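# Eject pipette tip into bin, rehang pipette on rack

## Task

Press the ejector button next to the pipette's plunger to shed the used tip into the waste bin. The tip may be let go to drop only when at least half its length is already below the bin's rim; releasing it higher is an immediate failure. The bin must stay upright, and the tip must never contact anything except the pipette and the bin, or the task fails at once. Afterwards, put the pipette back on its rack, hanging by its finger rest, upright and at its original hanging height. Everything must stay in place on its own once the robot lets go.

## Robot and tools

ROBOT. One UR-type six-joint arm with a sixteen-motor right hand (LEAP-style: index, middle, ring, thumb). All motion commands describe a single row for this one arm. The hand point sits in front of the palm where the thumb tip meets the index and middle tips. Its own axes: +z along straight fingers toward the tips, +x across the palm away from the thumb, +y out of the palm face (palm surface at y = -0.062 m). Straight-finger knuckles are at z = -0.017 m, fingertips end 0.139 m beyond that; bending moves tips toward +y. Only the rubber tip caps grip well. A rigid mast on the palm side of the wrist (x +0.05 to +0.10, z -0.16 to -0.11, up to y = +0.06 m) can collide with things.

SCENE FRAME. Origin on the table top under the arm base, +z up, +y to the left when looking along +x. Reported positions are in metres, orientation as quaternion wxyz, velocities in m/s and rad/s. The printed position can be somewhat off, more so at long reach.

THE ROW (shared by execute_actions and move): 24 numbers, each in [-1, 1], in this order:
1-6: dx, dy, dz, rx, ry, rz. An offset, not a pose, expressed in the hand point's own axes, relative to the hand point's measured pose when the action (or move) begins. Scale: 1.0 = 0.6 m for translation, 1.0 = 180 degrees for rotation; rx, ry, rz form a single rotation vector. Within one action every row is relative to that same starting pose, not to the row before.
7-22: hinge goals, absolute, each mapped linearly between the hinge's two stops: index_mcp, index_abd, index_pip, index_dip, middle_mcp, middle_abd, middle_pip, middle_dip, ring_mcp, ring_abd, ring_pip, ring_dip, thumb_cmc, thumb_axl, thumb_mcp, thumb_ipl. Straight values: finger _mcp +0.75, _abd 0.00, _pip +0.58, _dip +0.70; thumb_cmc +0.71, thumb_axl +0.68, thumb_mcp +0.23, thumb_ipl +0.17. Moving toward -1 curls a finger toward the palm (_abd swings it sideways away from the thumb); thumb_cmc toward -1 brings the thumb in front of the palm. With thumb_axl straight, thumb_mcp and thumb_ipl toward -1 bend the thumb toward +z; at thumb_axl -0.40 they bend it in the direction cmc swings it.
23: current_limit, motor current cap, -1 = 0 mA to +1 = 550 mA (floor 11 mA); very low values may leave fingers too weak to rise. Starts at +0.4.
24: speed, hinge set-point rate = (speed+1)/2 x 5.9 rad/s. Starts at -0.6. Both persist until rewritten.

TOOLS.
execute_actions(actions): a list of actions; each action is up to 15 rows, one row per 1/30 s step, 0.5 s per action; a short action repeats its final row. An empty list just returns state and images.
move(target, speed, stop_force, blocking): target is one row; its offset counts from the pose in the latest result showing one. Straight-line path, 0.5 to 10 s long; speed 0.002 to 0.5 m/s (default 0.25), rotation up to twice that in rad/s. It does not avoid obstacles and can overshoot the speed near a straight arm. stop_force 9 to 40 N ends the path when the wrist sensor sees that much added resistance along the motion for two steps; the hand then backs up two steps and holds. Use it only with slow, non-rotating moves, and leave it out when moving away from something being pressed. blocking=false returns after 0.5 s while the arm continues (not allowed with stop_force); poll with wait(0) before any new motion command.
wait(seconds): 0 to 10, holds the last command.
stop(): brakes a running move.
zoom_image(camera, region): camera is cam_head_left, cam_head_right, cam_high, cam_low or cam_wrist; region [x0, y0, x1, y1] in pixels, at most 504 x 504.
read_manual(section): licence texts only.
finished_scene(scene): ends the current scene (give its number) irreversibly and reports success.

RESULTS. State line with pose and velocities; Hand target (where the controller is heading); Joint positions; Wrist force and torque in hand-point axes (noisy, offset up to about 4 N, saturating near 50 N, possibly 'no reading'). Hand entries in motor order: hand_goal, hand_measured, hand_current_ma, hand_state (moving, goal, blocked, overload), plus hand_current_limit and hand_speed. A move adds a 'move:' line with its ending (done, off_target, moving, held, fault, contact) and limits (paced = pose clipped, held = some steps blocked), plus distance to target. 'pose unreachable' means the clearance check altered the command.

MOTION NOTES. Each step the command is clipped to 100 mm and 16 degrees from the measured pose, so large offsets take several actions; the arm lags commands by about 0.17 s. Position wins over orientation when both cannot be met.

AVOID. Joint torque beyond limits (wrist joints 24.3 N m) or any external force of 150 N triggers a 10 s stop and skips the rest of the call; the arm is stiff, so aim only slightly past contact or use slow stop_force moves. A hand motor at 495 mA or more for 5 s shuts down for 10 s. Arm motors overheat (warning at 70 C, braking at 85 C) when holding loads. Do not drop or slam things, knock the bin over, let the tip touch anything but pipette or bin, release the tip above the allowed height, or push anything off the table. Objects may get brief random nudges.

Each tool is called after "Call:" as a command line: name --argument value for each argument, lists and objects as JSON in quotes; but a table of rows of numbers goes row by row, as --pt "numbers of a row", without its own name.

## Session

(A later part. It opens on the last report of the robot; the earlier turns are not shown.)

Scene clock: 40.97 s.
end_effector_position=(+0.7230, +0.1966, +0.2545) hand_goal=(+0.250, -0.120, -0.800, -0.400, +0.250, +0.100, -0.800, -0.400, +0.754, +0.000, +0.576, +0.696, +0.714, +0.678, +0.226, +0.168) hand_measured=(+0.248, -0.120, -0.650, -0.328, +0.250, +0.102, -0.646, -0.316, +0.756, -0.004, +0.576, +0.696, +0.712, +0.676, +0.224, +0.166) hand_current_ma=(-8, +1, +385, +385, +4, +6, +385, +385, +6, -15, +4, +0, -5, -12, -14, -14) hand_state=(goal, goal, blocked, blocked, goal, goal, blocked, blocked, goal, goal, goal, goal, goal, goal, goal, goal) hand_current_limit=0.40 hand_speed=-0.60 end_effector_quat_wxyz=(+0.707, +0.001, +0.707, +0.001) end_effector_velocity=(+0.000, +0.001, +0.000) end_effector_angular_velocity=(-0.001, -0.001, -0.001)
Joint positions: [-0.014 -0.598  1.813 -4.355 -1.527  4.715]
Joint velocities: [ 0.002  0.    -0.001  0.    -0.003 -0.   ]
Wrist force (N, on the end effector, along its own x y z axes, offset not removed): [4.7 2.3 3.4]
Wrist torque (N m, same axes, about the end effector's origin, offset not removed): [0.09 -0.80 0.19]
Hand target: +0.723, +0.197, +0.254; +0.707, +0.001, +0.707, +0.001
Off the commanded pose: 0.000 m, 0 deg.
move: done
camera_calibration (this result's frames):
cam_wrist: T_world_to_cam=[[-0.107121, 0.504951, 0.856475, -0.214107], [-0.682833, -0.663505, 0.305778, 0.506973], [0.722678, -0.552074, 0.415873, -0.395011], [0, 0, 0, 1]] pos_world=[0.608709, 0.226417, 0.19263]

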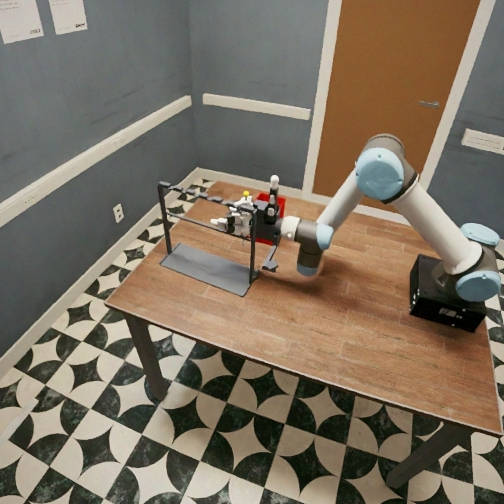

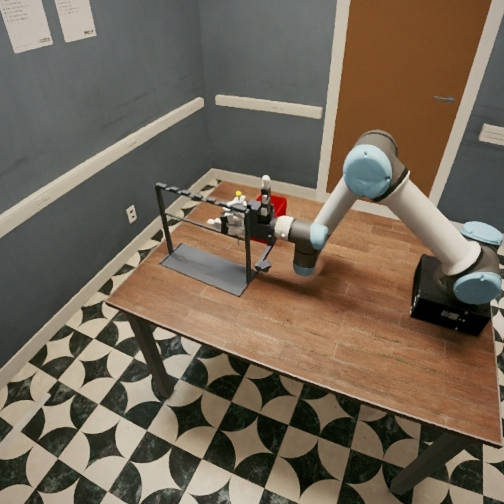

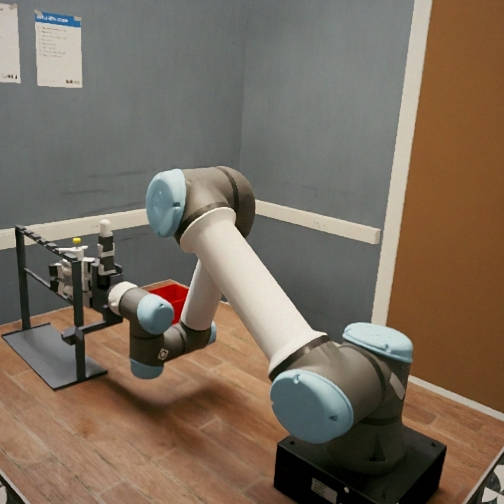

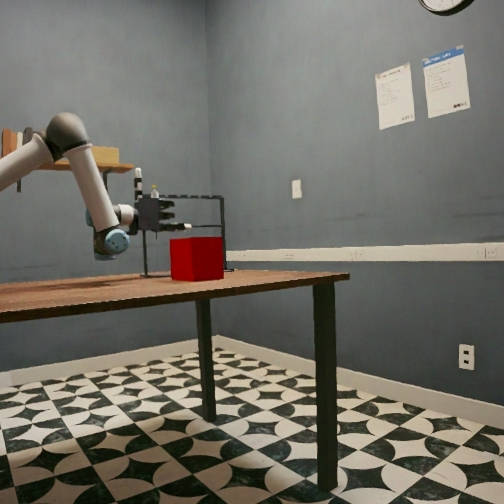

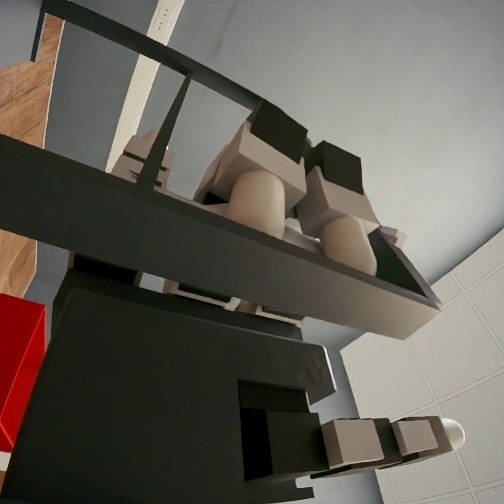

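Call:
move --target '[0.0125,0.003,0.005,0,0,0,0.25,-0.12,-0.8,-0.4,0.25,0.1,-0.8,-0.4,0.754,0,0.576,0.696,0.714,0.678,0.226,0.168,0.4,-0.6]' --speed 0.03

Call:
execute_actions --actions '[[[0,0,0,0,0,0,0.3,-0.12,-0.1,0.2,0.3,0.1,-0.1,0.2,0.754,0,0.576,0.696,0.714,0.678,0.226,0.168,0.4,-0.7]],[[0,0,0,0,0,0,0.3,-0.12,-0.1,0.2,0.3,0.1,-0.1,0.2,0.754,0,0.576,0.696,0.714,0.678,0.226,0.168,0.4,-0.7]],[[0,0,0,0,0,0,0.754,-0.12,0.576,0.696,0.754,0.1,0.576,0.696,0.754,0,0.576,0.696,0.714,0.678,0.226,0.168,0.4,-0.7]],[[0,0,0,0,0,0,0.754,-0.12,0.576,0.696,0.754,0.1,0.576,0.696,0.754,0,0.576,0.696,0.714,0.678,0.226,0.168,0.4,-0.7]],[[0,0,0,0,0,0,0.754,-0.12,0.576,0.696,0.754,0.1,0.576,0.696,0.754,0,0.576,0.696,0.714,0.678,0.226,0.168,0.4,-0.7]]]'

Call:
move --target '[0,-0.13,0,0,0,0,0.754,-0.12,0.576,0.696,0.754,0.1,0.576,0.696,0.754,0,0.576,0.696,0.714,0.678,0.226,0.168,0.4,-0.6]' --speed 0.1

Call:
zoom_image --camera "cam_head_left" --region '[200, 160, 340, 270]'

Call:
zoom_image --camera "cam_high" --region '[20, 210, 180, 350]'

Scene clock: 46.93 s.
end_effector_position=(+0.7259, +0.1984, +0.2471) hand_goal=(+0.250, -0.120, -0.800, -0.400, +0.250, +0.100, -0.800, -0.400, +0.754, +0.000, +0.576, +0.696, +0.714, +0.678, +0.226, +0.168) hand_measured=(+0.246, -0.120, -0.650, -0.328, +0.250, +0.102, -0.646, -0.316, +0.756, -0.004, +0.576, +0.696, +0.712, +0.676, +0.224, +0.166) hand_current_ma=(-25, -2, +385, +385, -4, +6, +385, +385, +6, -15, +4, +0, -5, -12, -14, -14) hand_state=(goal, goal, blocked, blocked, goal, goal, blocked, blocked, goal, goal, goal, goal, goal, goal, goal, goal) hand_current_limit=0.40 hand_speed=-0.60 end_effector_quat_wxyz=(+0.707, +0.001, +0.707, +0.001) end_effector_velocity=(+0.001, +0.000, -0.002) end_effector_angular_velocity=(+0.000, +0.001, +0.000)
Joint positions: [-0.01  -0.579  1.796 -4.359 -1.531  4.715]
Joint velocities: [ 0.001  0.005 -0.003 -0.    -0.001  0.   ]
Wrist force (N, on the end effector, along its own x y z axes, offset not removed): [0.0 0.4 1.5]
Wrist torque (N m, same axes, about the end effector's origin, offset not removed): [-0.31 -0.65 -0.10]
Hand target: +0.726, +0.198, +0.247; +0.707, +0.001, +0.707, +0.001
Off the commanded pose: 0.000 m, 0 deg.
move: done
camera_calibration (this result's frames):
cam_wrist: T_world_to_cam=[[-0.107175, 0.504966, 0.856459, -0.208345], [-0.682862, -0.663492, 0.305742, 0.512445], [0.722643, -0.552075, 0.415932, -0.393098], [0, 0, 0, 1]] pos_world=[0.61167, 0.228191, 0.185265]

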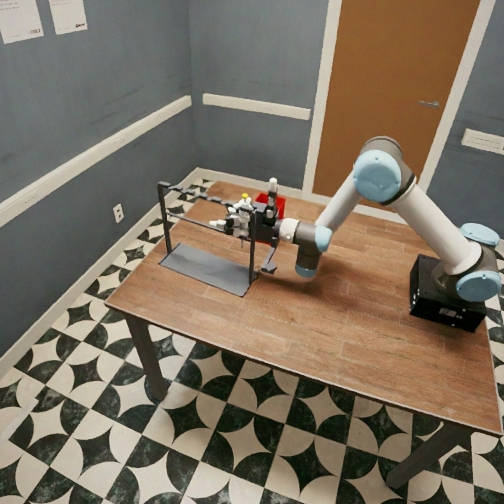

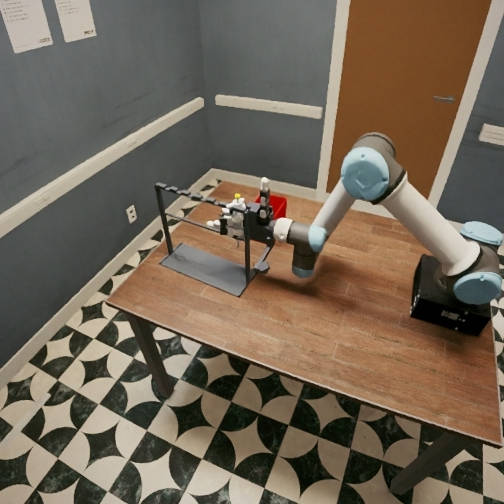

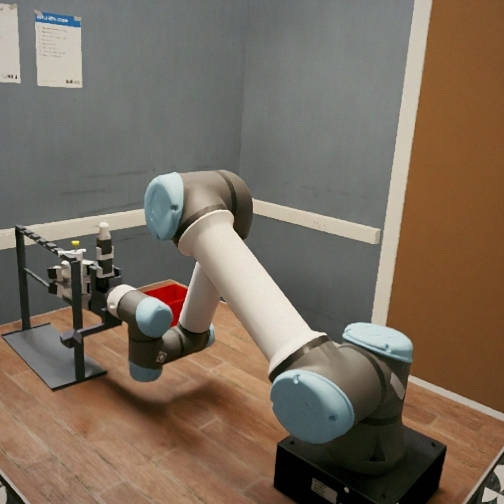

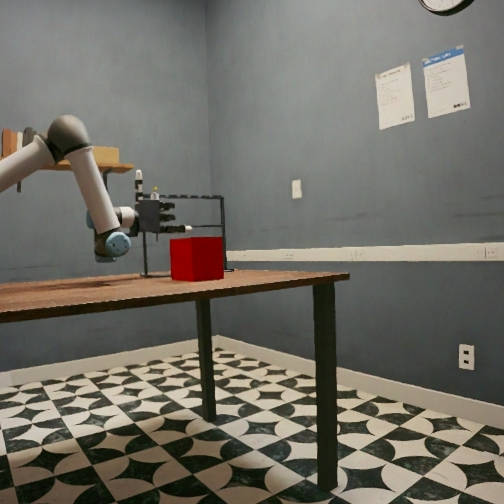

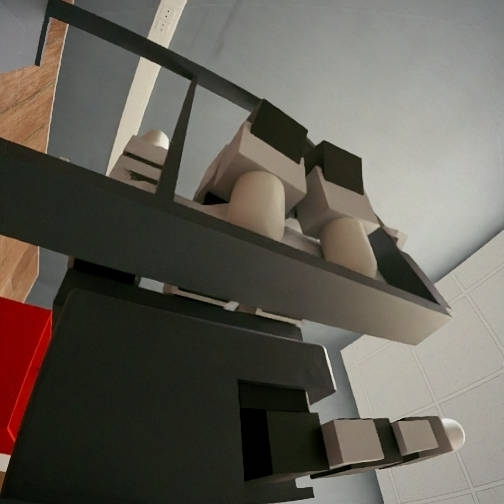

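Scene clock: 49.43 s.
end_effector_position=(+0.7259, +0.1984, +0.2471) hand_goal=(+0.754, -0.120, +0.576, +0.696, +0.754, +0.100, +0.576, +0.696, +0.754, +0.000, +0.576, +0.696, +0.714, +0.678, +0.226, +0.168) hand_measured=(+0.750, -0.110, +0.572, +0.694, +0.754, +0.080, +0.574, +0.694, +0.756, -0.004, +0.576, +0.696, +0.712, +0.676, +0.224, +0.166) hand_current_ma=(-26, +49, -21, -15, -5, -93, -10, -13, +6, -15, +4, +0, -5, -12, -14, -14) hand_state=(goal, goal, goal, goal, goal, goal, goal, goal, goal, goal, goal, goal, goal, goal, goal, goal) hand_current_limit=0.40 hand_speed=-0.70 end_effector_quat_wxyz=(+0.707, +0.001, +0.707, +0.001) end_effector_velocity=(+0.000, -0.000, -0.000) end_effector_angular_velocity=(-0.001, +0.001, -0.000)
Joint positions: [-0.01  -0.578  1.796 -4.359 -1.531  4.715]
Joint velocities: [ 0.    -0.     0.     0.001 -0.    -0.001]
Wrist force (N, on the end effector, along its own x y z axes, offset not removed): [4.0 2.1 3.1]
Wrist torque (N m, same axes, about the end effector's origin, offset not removed): [-0.14 -0.72 0.48]
Hand target: +0.726, +0.198, +0.247; +0.707, +0.001, +0.707, +0.001
Off the commanded pose: 0.000 m, 0 deg.
camera_calibration (this result's frames):
cam_wrist: T_world_to_cam=[[-0.107179, 0.504964, 0.85646, -0.208314], [-0.682848, -0.663504, 0.305746, 0.512472], [0.722656, -0.552063, 0.415927, -0.393091], [0, 0, 0, 1]] pos_world=[0.611683, 0.228208, 0.185224]

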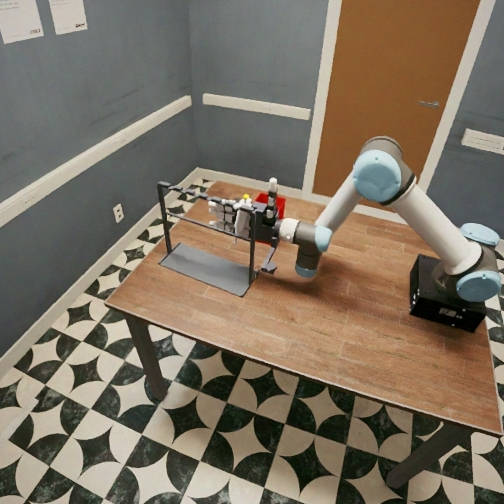

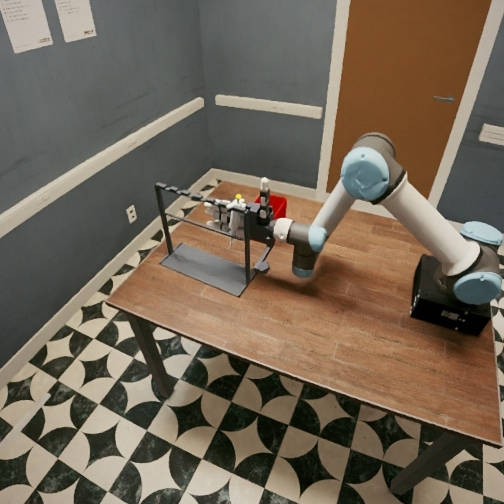

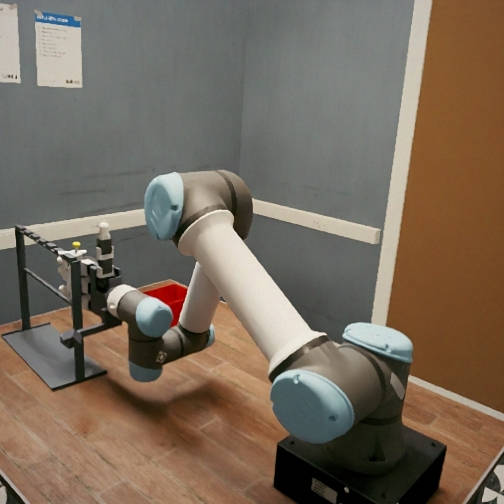

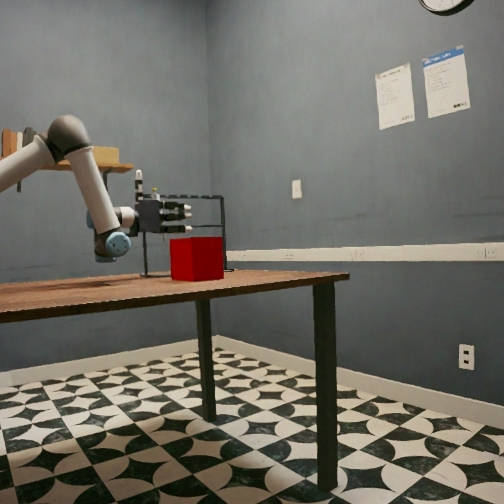

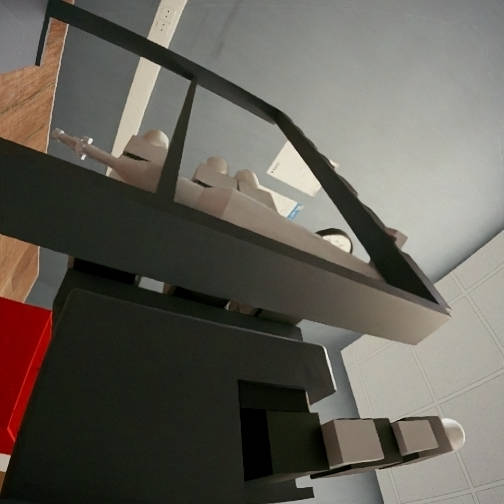

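Scene clock: 50.63 s.
end_effector_position=(+0.7259, +0.1205, +0.2470) hand_goal=(+0.754, -0.120, +0.576, +0.696, +0.754, +0.100, +0.576, +0.696, +0.754, +0.000, +0.576, +0.696, +0.714, +0.678, +0.226, +0.168) hand_measured=(+0.750, -0.110, +0.572, +0.694, +0.754, +0.080, +0.574, +0.694, +0.756, -0.004, +0.576, +0.696, +0.712, +0.676, +0.224, +0.166) hand_current_ma=(-24, +49, -20, -15, -3, -93, -9, -13, +6, -15, +4, +0, -5, -12, -14, -14) hand_state=(goal, goal, goal, goal, goal, goal, goal, goal, goal, goal, goal, goal, goal, goal, goal, goal) hand_current_limit=0.40 hand_speed=-0.60 end_effector_quat_wxyz=(+0.707, +0.001, +0.707, +0.001) end_effector_velocity=(+0.000, -0.002, +0.000) end_effector_angular_velocity=(+0.000, -0.000, -0.000)
Joint positions: [-0.169 -0.588  1.832 -4.385 -1.371  4.715]
Joint velocities: [-0.004  0.    -0.    -0.     0.004  0.   ]
Wrist force (N, on the end effector, along its own x y z axes, offset not removed): [2.3 1.2 -0.5]
Wrist torque (N m, same axes, about the end effector's origin, offset not removed): [0.24 -0.27 0.22]
Hand target: +0.726, +0.120, +0.247; +0.707, +0.001, +0.707, +0.001
Off the commanded pose: 0.000 m, 0 deg.
move: done
camera_calibration (this result's frames):
cam_wrist: T_world_to_cam=[[-0.107182, 0.504884, 0.856507, -0.168948], [-0.682867, -0.663519, 0.305671, 0.460796], [0.722637, -0.552118, 0.415886, -0.436073], [0, 0, 0, 1]] pos_world=[0.611677, 0.150282, 0.18521]

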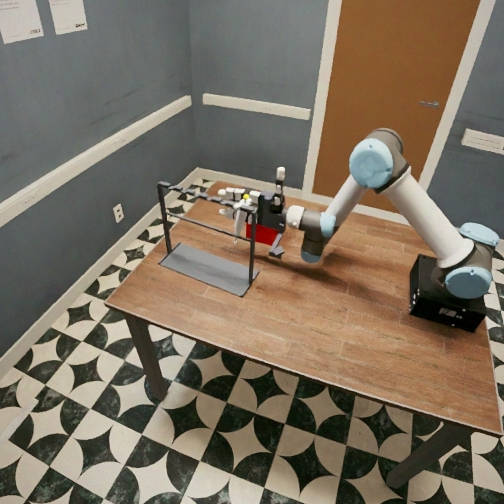

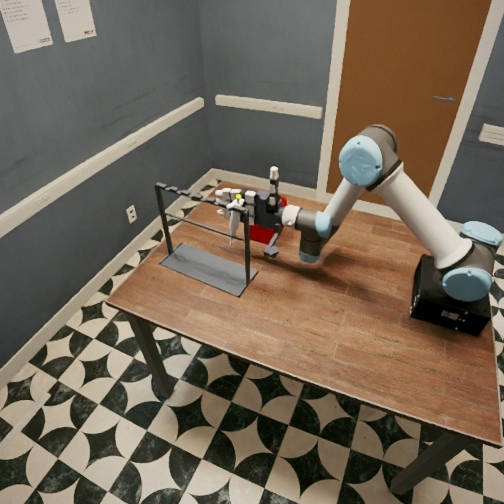

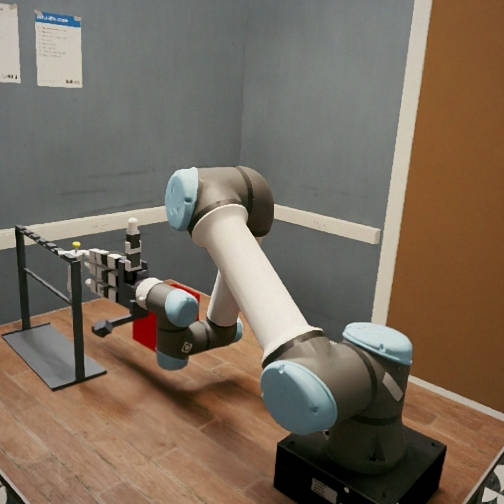

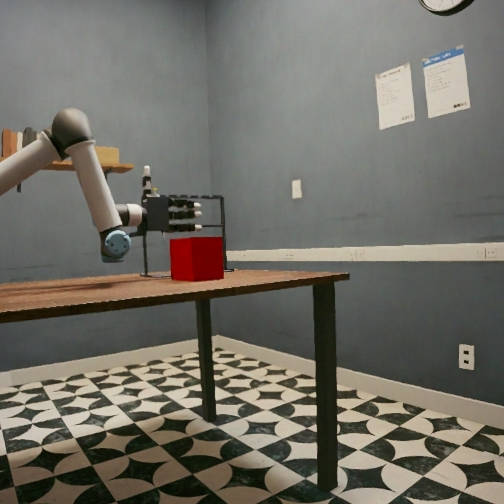

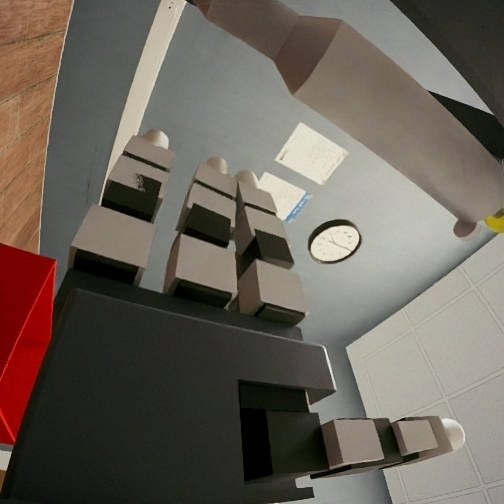

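Region (200, 160, 340, 270) of cam_head_left's 504x504 image, scaled by 3.600, with more detail than that image has; it fills the top 396 rows of this view, and the rest is white.

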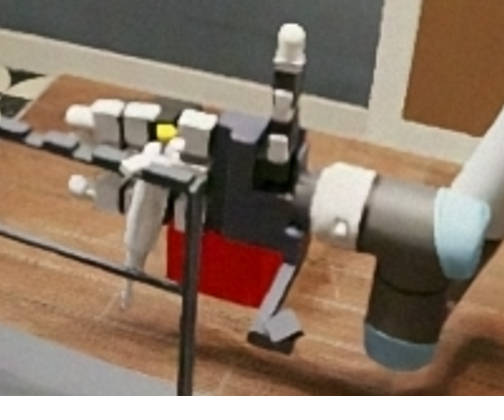

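Region (20, 210, 180, 350) of cam_high's 504x504 image, scaled by 3.150, with more detail than that image has; it fills the top 441 rows of this view, and the rest is white.

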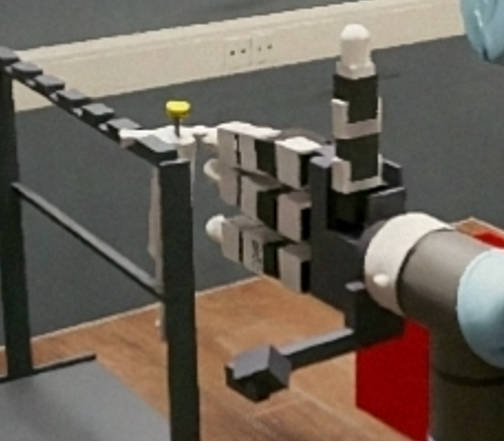

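Call:
move --target '[-0.198,0,-0.275,0,0,0,0.754,0,0.576,0.696,0.754,0,0.576,0.696,0.754,0,0.576,0.696,0.714,0.678,0.226,0.168,0.4,-0.6]' --speed 0.25

Call:
move --target '[0,0.19,0,0,0,0,0.754,0,0.576,0.696,0.754,0,0.576,0.696,0.754,0,0.576,0.696,0.714,0.678,0.226,0.168,0.4,-0.6]' --speed 0.2

Call:
zoom_image --camera "cam_head_left" --region '[200, 150, 360, 270]'

Call:
zoom_image --camera "cam_low" --region '[60, 140, 220, 260]'

Call:
zoom_image --camera "cam_high" --region '[20, 190, 180, 350]'

Scene clock: 54.83 s.
end_effector_position=(+0.5610, +0.1204, +0.3657) hand_goal=(+0.754, +0.000, +0.576, +0.696, +0.754, +0.000, +0.576, +0.696, +0.754, +0.000, +0.576, +0.696, +0.714, +0.678, +0.226, +0.168) hand_measured=(+0.752, -0.014, +0.574, +0.694, +0.754, -0.002, +0.574, +0.694, +0.756, -0.004, +0.576, +0.696, +0.712, +0.676, +0.224, +0.166) hand_current_ma=(-15, -64, -14, -14, -3, -14, -9, -13, +6, -16, +4, +0, -5, -12, -11, -13) hand_state=(goal, goal, goal, goal, goal, goal, goal, goal, goal, goal, goal, goal, goal, goal, goal, goal) hand_current_limit=0.40 hand_speed=-0.60 end_effector_quat_wxyz=(+0.707, +0.001, +0.707, +0.001) end_effector_velocity=(-0.002, +0.000, +0.001) end_effector_angular_velocity=(-0.000, +0.000, +0.001)
Joint positions: [-0.275 -1.034  2.377 -4.485 -1.266  4.715]
Joint velocities: [-0.002 -0.004  0.005  0.     0.003 -0.   ]
Wrist force (N, on the end effector, along its own x y z axes, offset not removed): [-0.4 3.8 0.9]
Wrist torque (N m, same axes, about the end effector's origin, offset not removed): [0.62 0.06 -0.12]
Hand target: +0.561, +0.120, +0.366; +0.707, +0.001, +0.707, +0.001
Off the commanded pose: 0.000 m, 0 deg.
move: done
camera_calibration (this result's frames):
cam_wrist: T_world_to_cam=[[-0.107234, 0.504806, 0.856546, -0.288171], [-0.682901, -0.663535, 0.30556, 0.311909], [0.722597, -0.55217, 0.415887, -0.366234], [0, 0, 0, 1]] pos_world=[0.44674, 0.15021, 0.303837]

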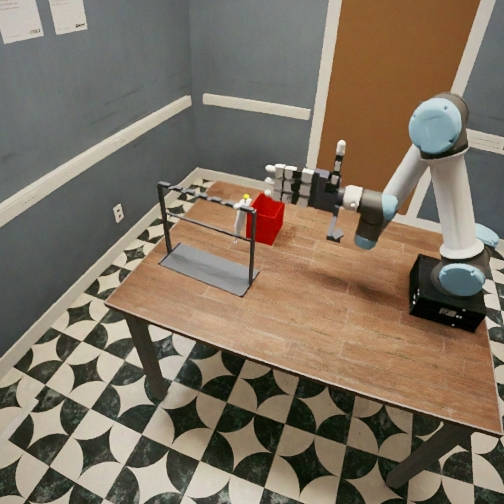

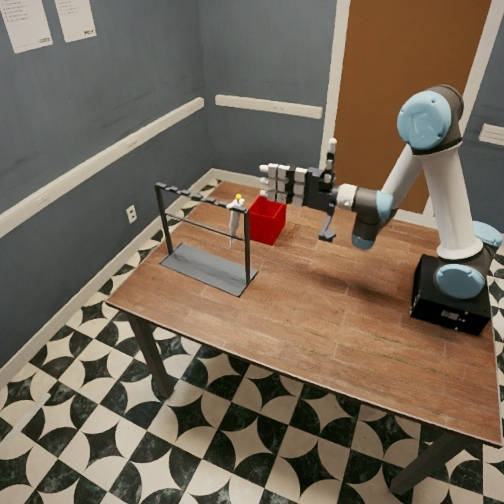

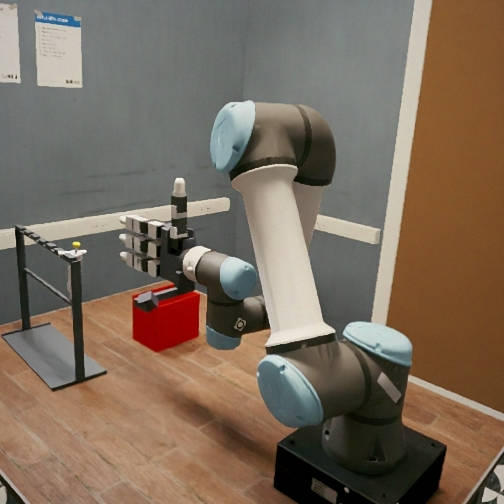

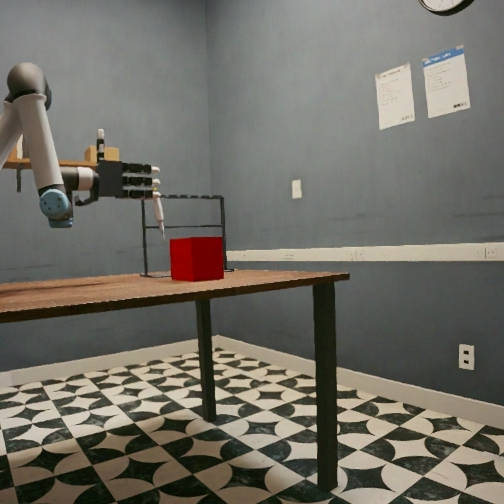

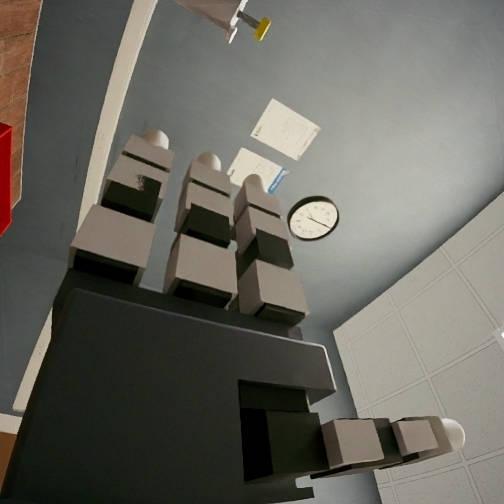

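Scene clock: 55.93 s.
end_effector_position=(+0.5610, +0.2345, +0.3657) hand_goal=(+0.754, +0.000, +0.576, +0.696, +0.754, +0.000, +0.576, +0.696, +0.754, +0.000, +0.576, +0.696, +0.714, +0.678, +0.226, +0.168) hand_measured=(+0.752, -0.014, +0.574, +0.694, +0.754, -0.002, +0.574, +0.694, +0.762, -0.004, +0.578, +0.696, +0.714, +0.676, +0.224, +0.166) hand_current_ma=(-9, -64, -12, -14, -3, -14, -9, -13, +49, -16, +17, +0, -5, -12, -11, -13) hand_state=(goal, goal, goal, goal, goal, goal, goal, goal, goal, goal, goal, goal, goal, goal, goal, goal) hand_current_limit=0.40 hand_speed=-0.60 end_effector_quat_wxyz=(+0.707, +0.001, +0.707, +0.001) end_effector_velocity=(+0.001, +0.001, -0.000) end_effector_angular_velocity=(+0.001, +0.001, -0.002)
Joint positions: [ 0.078 -1.007  2.29  -4.424 -1.619  4.715]
Joint velocities: [ 0.005  0.002 -0.003  0.002 -0.006  0.001]
Wrist force (N, on the end effector, along its own x y z axes, offset not removed): [-1.7 -0.3 0.0]
Wrist torque (N m, same axes, about the end effector's origin, offset not removed): [0.01 -0.07 -0.02]
Hand target: +0.561, +0.235, +0.366; +0.707, +0.001, +0.707, +0.001
Off the commanded pose: 0.000 m, 0 deg.
move: done
camera_calibration (this result's frames):
cam_wrist: T_world_to_cam=[[-0.107265, 0.505092, 0.856374, -0.34575], [-0.682811, -0.66351, 0.305815, 0.387463], [0.722678, -0.551939, 0.416054, -0.303388], [0, 0, 0, 1]] pos_world=[0.446729, 0.26427, 0.303825]

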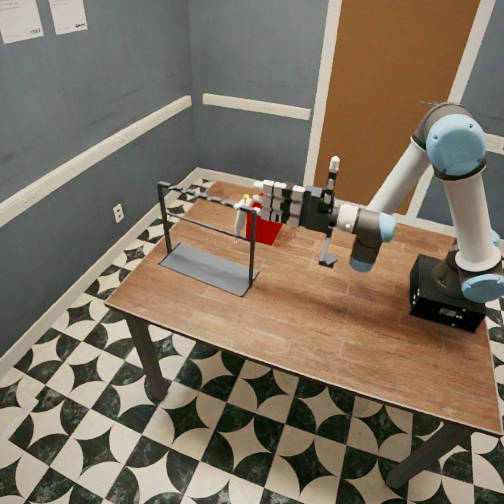

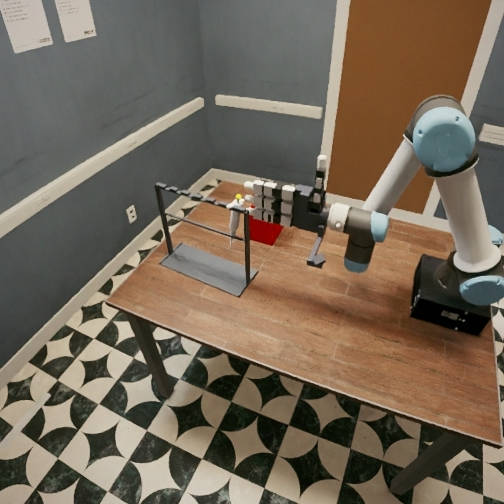

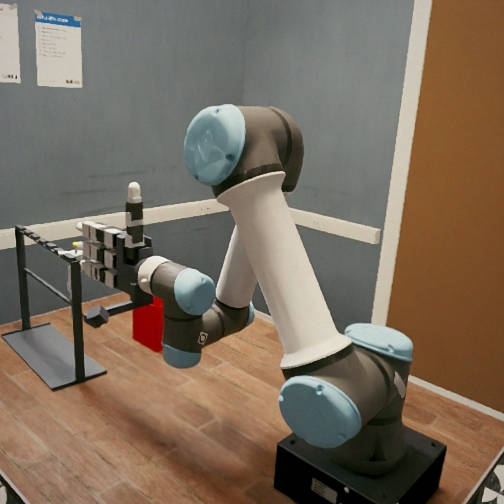

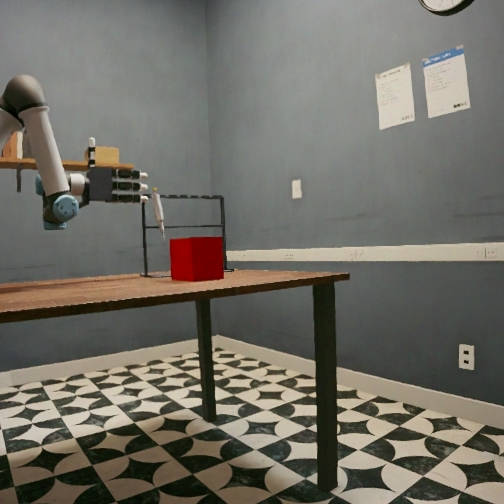

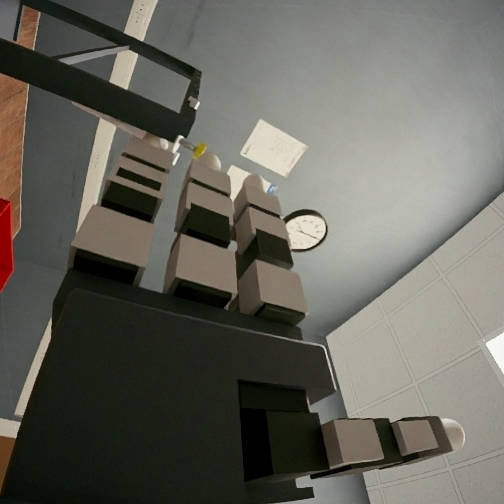

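Region (200, 150, 360, 270) of cam_head_left's 504x504 image, scaled by 3.150, with more detail than that image has; it fills the top 378 rows of this view, and the rest is white.

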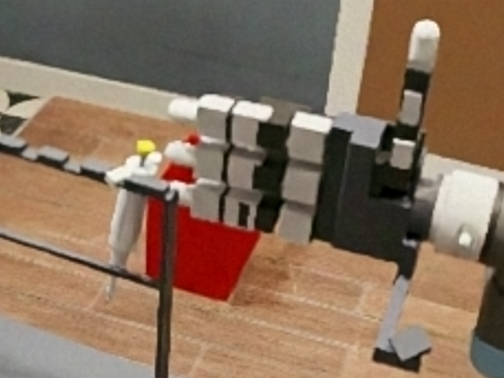

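Region (60, 140, 220, 260) of cam_low's 504x504 image, scaled by 3.150, with more detail than that image has; it fills the top 378 rows of this view, and the rest is white.

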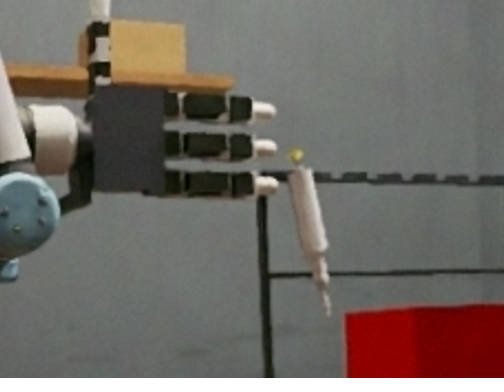

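Region (20, 190, 180, 350) of cam_high's 504x504 image, scaled by 3.150, with more detail than that image has.

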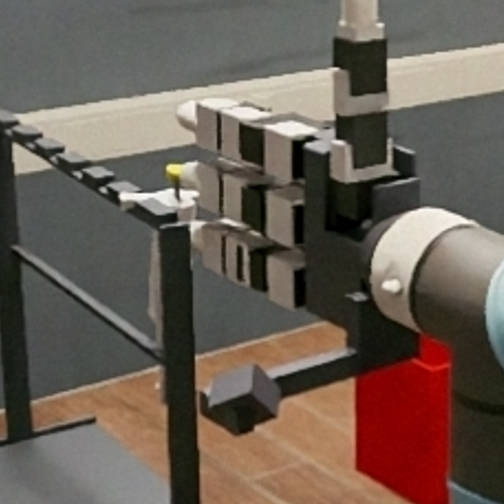

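Call:
move --target '[0,-0.012,0.045,0,0,0,0.754,0,0.576,0.696,0.754,0,0.576,0.696,0.754,0,0.576,0.696,0.714,0.678,0.226,0.168,0.4,-0.6]' --speed 0.04

Call:
zoom_image --camera "cam_head_left" --region '[200, 150, 360, 270]'

Call:
zoom_image --camera "cam_low" --region '[60, 140, 220, 260]'

Scene clock: 59.23 s.
end_effector_position=(+0.5878, +0.2273, +0.3657) hand_goal=(+0.754, +0.000, +0.576, +0.696, +0.754, +0.000, +0.576, +0.696, +0.754, +0.000, +0.576, +0.696, +0.714, +0.678, +0.226, +0.168) hand_measured=(+0.752, -0.014, +0.574, +0.694, +0.754, -0.002, +0.574, +0.694, +0.756, -0.004, +0.578, +0.696, +0.714, +0.676, +0.224, +0.166) hand_current_ma=(-9, -64, -12, -14, -3, -14, -9, -13, +16, -16, +14, +0, -5, -12, -11, -13) hand_state=(goal, goal, goal, goal, goal, goal, goal, goal, goal, goal, goal, goal, goal, goal, goal, goal) hand_current_limit=0.40 hand_speed=-0.60 end_effector_quat_wxyz=(+0.707, +0.001, +0.707, +0.001) end_effector_velocity=(+0.002, -0.001, +0.000) end_effector_angular_velocity=(+0.000, -0.001, -0.000)
Joint positions: [ 0.055 -0.985  2.226 -4.382 -1.596  4.715]
Joint velocities: [-0.001  0.001 -0.004  0.002  0.001  0.   ]
Wrist force (N, on the end effector, along its own x y z axes, offset not removed): [5.6 1.1 -1.8]
Wrist torque (N m, same axes, about the end effector's origin, offset not removed): [0.37 -0.81 0.45]
Hand target: +0.588, +0.227, +0.366; +0.707, +0.001, +0.707, +0.001
Off the commanded pose: 0.000 m, 0 deg.
move: done
camera_calibration (this result's frames):
cam_wrist: T_world_to_cam=[[-0.107263, 0.505015, 0.856419, -0.339277], [-0.682815, -0.663534, 0.305754, 0.40105], [0.722674, -0.55198, 0.416005, -0.326753], [0, 0, 0, 1]] pos_world=[0.473587, 0.25709, 0.303872]

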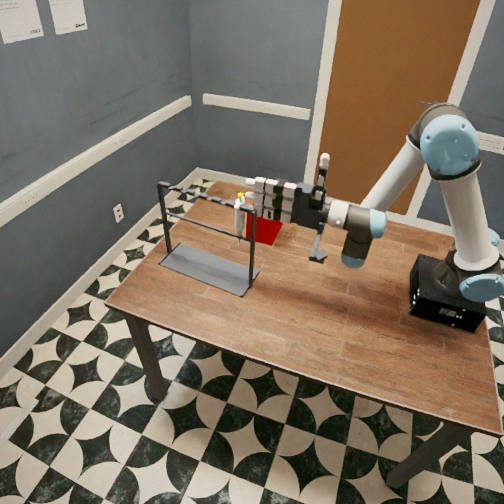

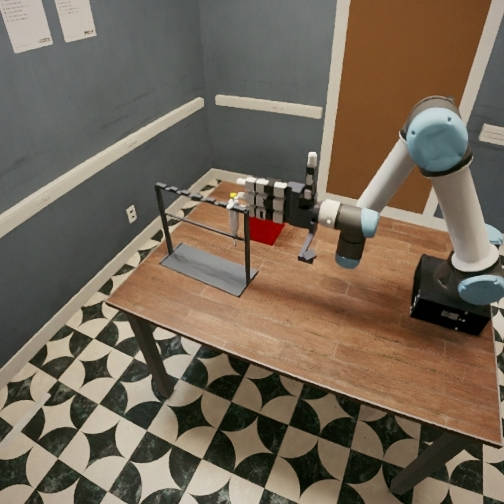

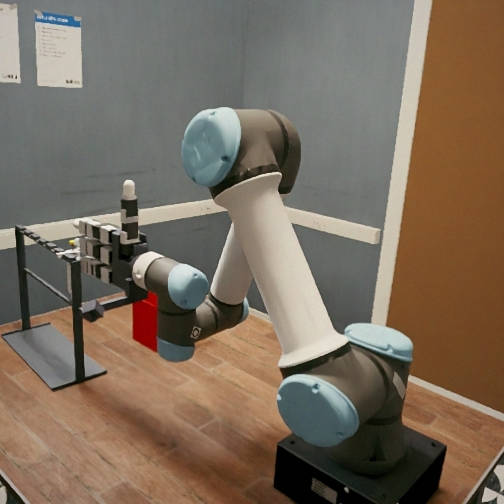

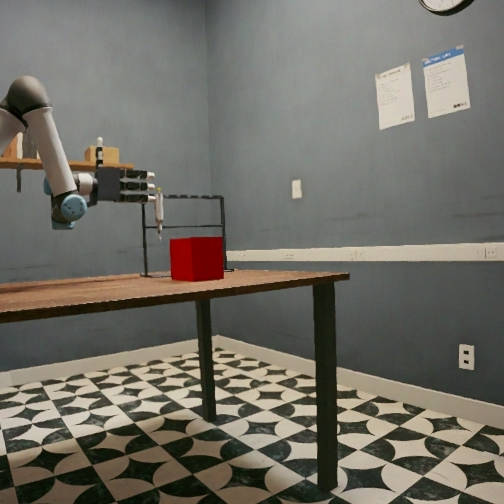

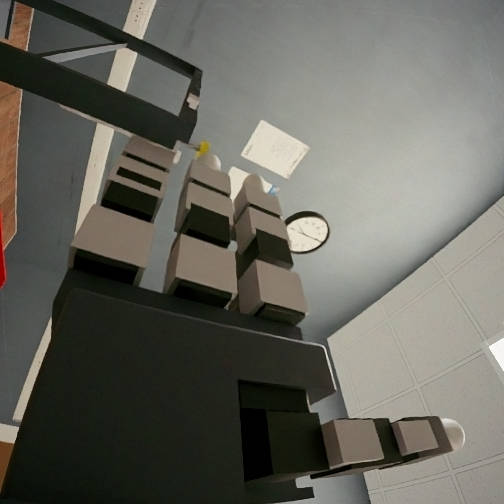

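Region (200, 150, 360, 270) of cam_head_left's 504x504 image, scaled by 3.150, with more detail than that image has; it fills the top 378 rows of this view, and the rest is white.

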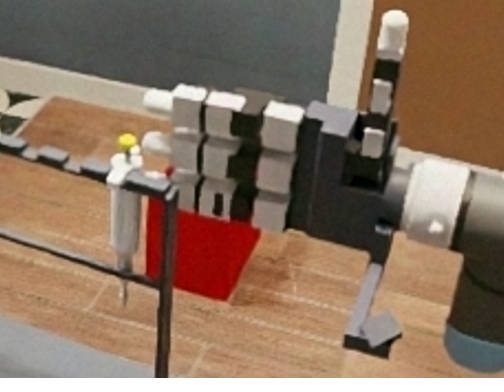

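Region (60, 140, 220, 260) of cam_low's 504x504 image, scaled by 3.150, with more detail than that image has; it fills the top 378 rows of this view, and the rest is white.

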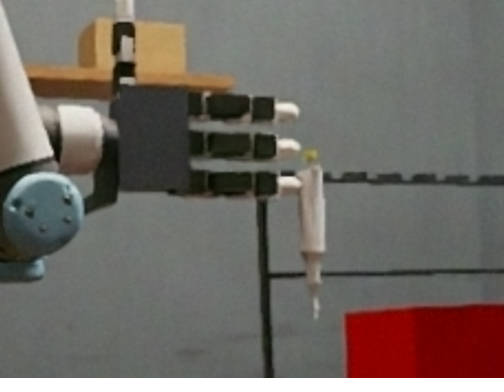

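Call:
move --target '[0,-0.02,-0.08,0,0,0,0.754,0,0.576,0.696,0.754,0,0.576,0.696,0.754,0,0.576,0.696,0.714,0.678,0.226,0.168,0.4,-0.6]' --speed 0.1

Call:
zoom_image --camera "cam_low" --region '[60, 140, 220, 260]'

Call:
zoom_image --camera "cam_head_left" --region '[200, 150, 360, 270]'

Scene clock: 61.57 s.
end_effector_position=(+0.5400, +0.2154, +0.3656) hand_goal=(+0.754, +0.000, +0.576, +0.696, +0.754, +0.000, +0.576, +0.696, +0.754, +0.000, +0.576, +0.696, +0.714, +0.678, +0.226, +0.168) hand_measured=(+0.752, -0.014, +0.574, +0.694, +0.754, -0.002, +0.574, +0.694, +0.756, -0.004, +0.578, +0.696, +0.714, +0.676, +0.224, +0.166) hand_current_ma=(-9, -64, -12, -14, -3, -14, -9, -13, +15, -16, +14, +0, -5, -12, -11, -13) hand_state=(goal, goal, goal, goal, goal, goal, goal, goal, goal, goal, goal, goal, goal, goal, goal, goal) hand_current_limit=0.40 hand_speed=-0.60 end_effector_quat_wxyz=(+0.707, +0.001, +0.707, +0.001) end_effector_velocity=(-0.002, -0.001, -0.000) end_effector_angular_velocity=(-0.000, -0.000, +0.000)
Joint positions: [ 0.02  -1.031  2.368 -4.477 -1.561  4.715]
Joint velocities: [-0.002 -0.001  0.006 -0.004  0.003 -0.   ]
Wrist force (N, on the end effector, along its own x y z axes, offset not removed): [2.0 -2.1 1.7]
Wrist torque (N m, same axes, about the end effector's origin, offset not removed): [-0.38 -0.48 -0.02]
Hand target: +0.540, +0.215, +0.366; +0.707, +0.001, +0.707, +0.001
Off the commanded pose: 0.000 m, 0 deg.
move: done
camera_calibration (this result's frames):
cam_wrist: T_world_to_cam=[[-0.10726, 0.505062, 0.856393, -0.338307], [-0.682826, -0.663508, 0.305786, 0.360455], [0.722664, -0.551969, 0.416037, -0.298772], [0, 0, 0, 1]] pos_world=[0.425753, 0.245118, 0.303802]

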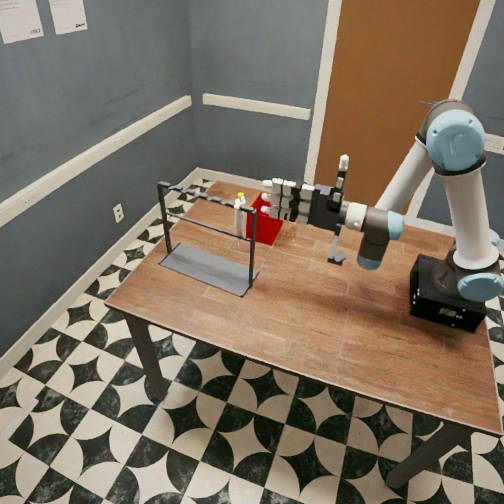

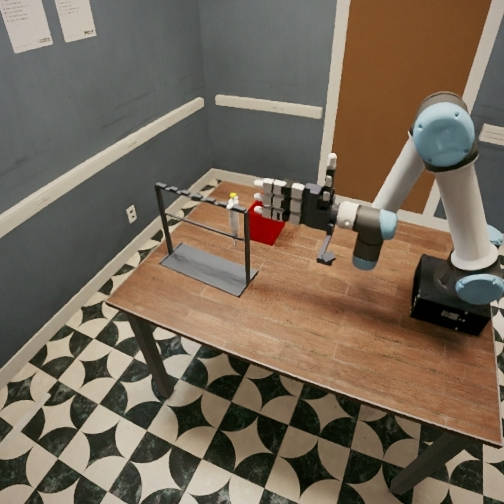

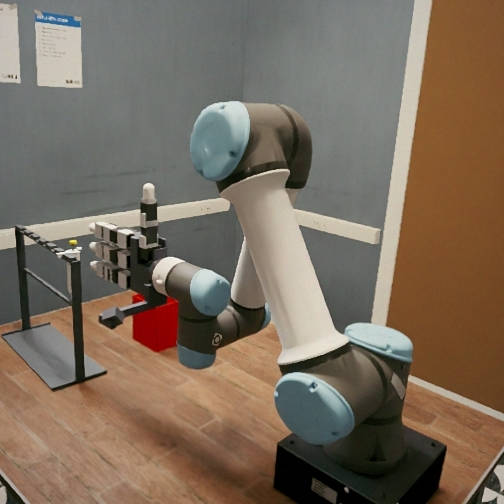

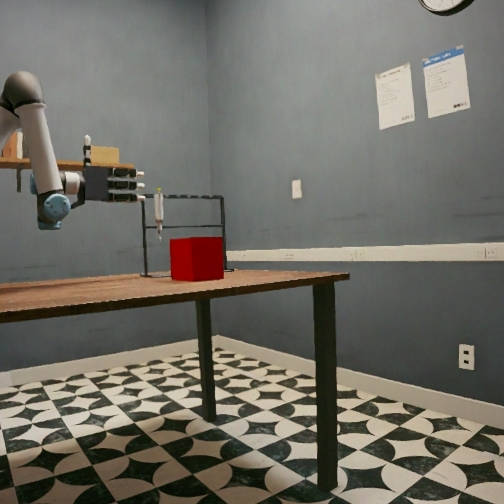

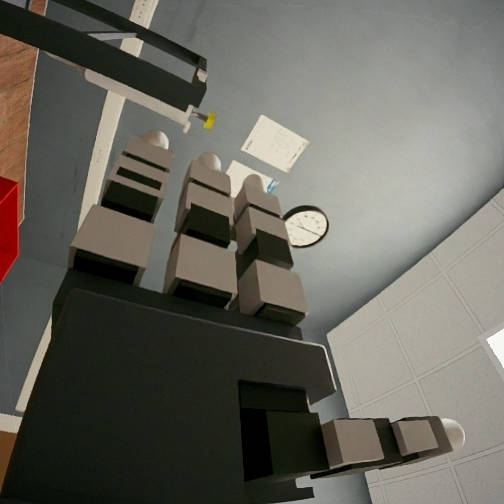

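Region (60, 140, 220, 260) of cam_low's 504x504 image, scaled by 3.150, with more detail than that image has; it fills the top 378 rows of this view, and the rest is white.

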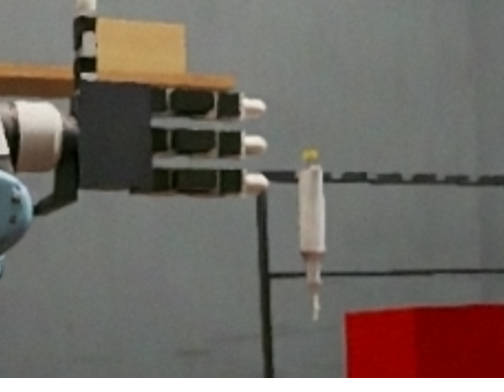

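Region (200, 150, 360, 270) of cam_head_left's 504x504 image, scaled by 3.150, with more detail than that image has; it fills the top 378 rows of this view, and the rest is white.

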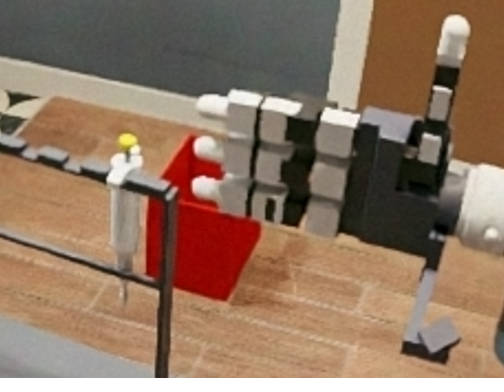

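Call:
finished_scene --scene 2

The scene is finished: the task was done.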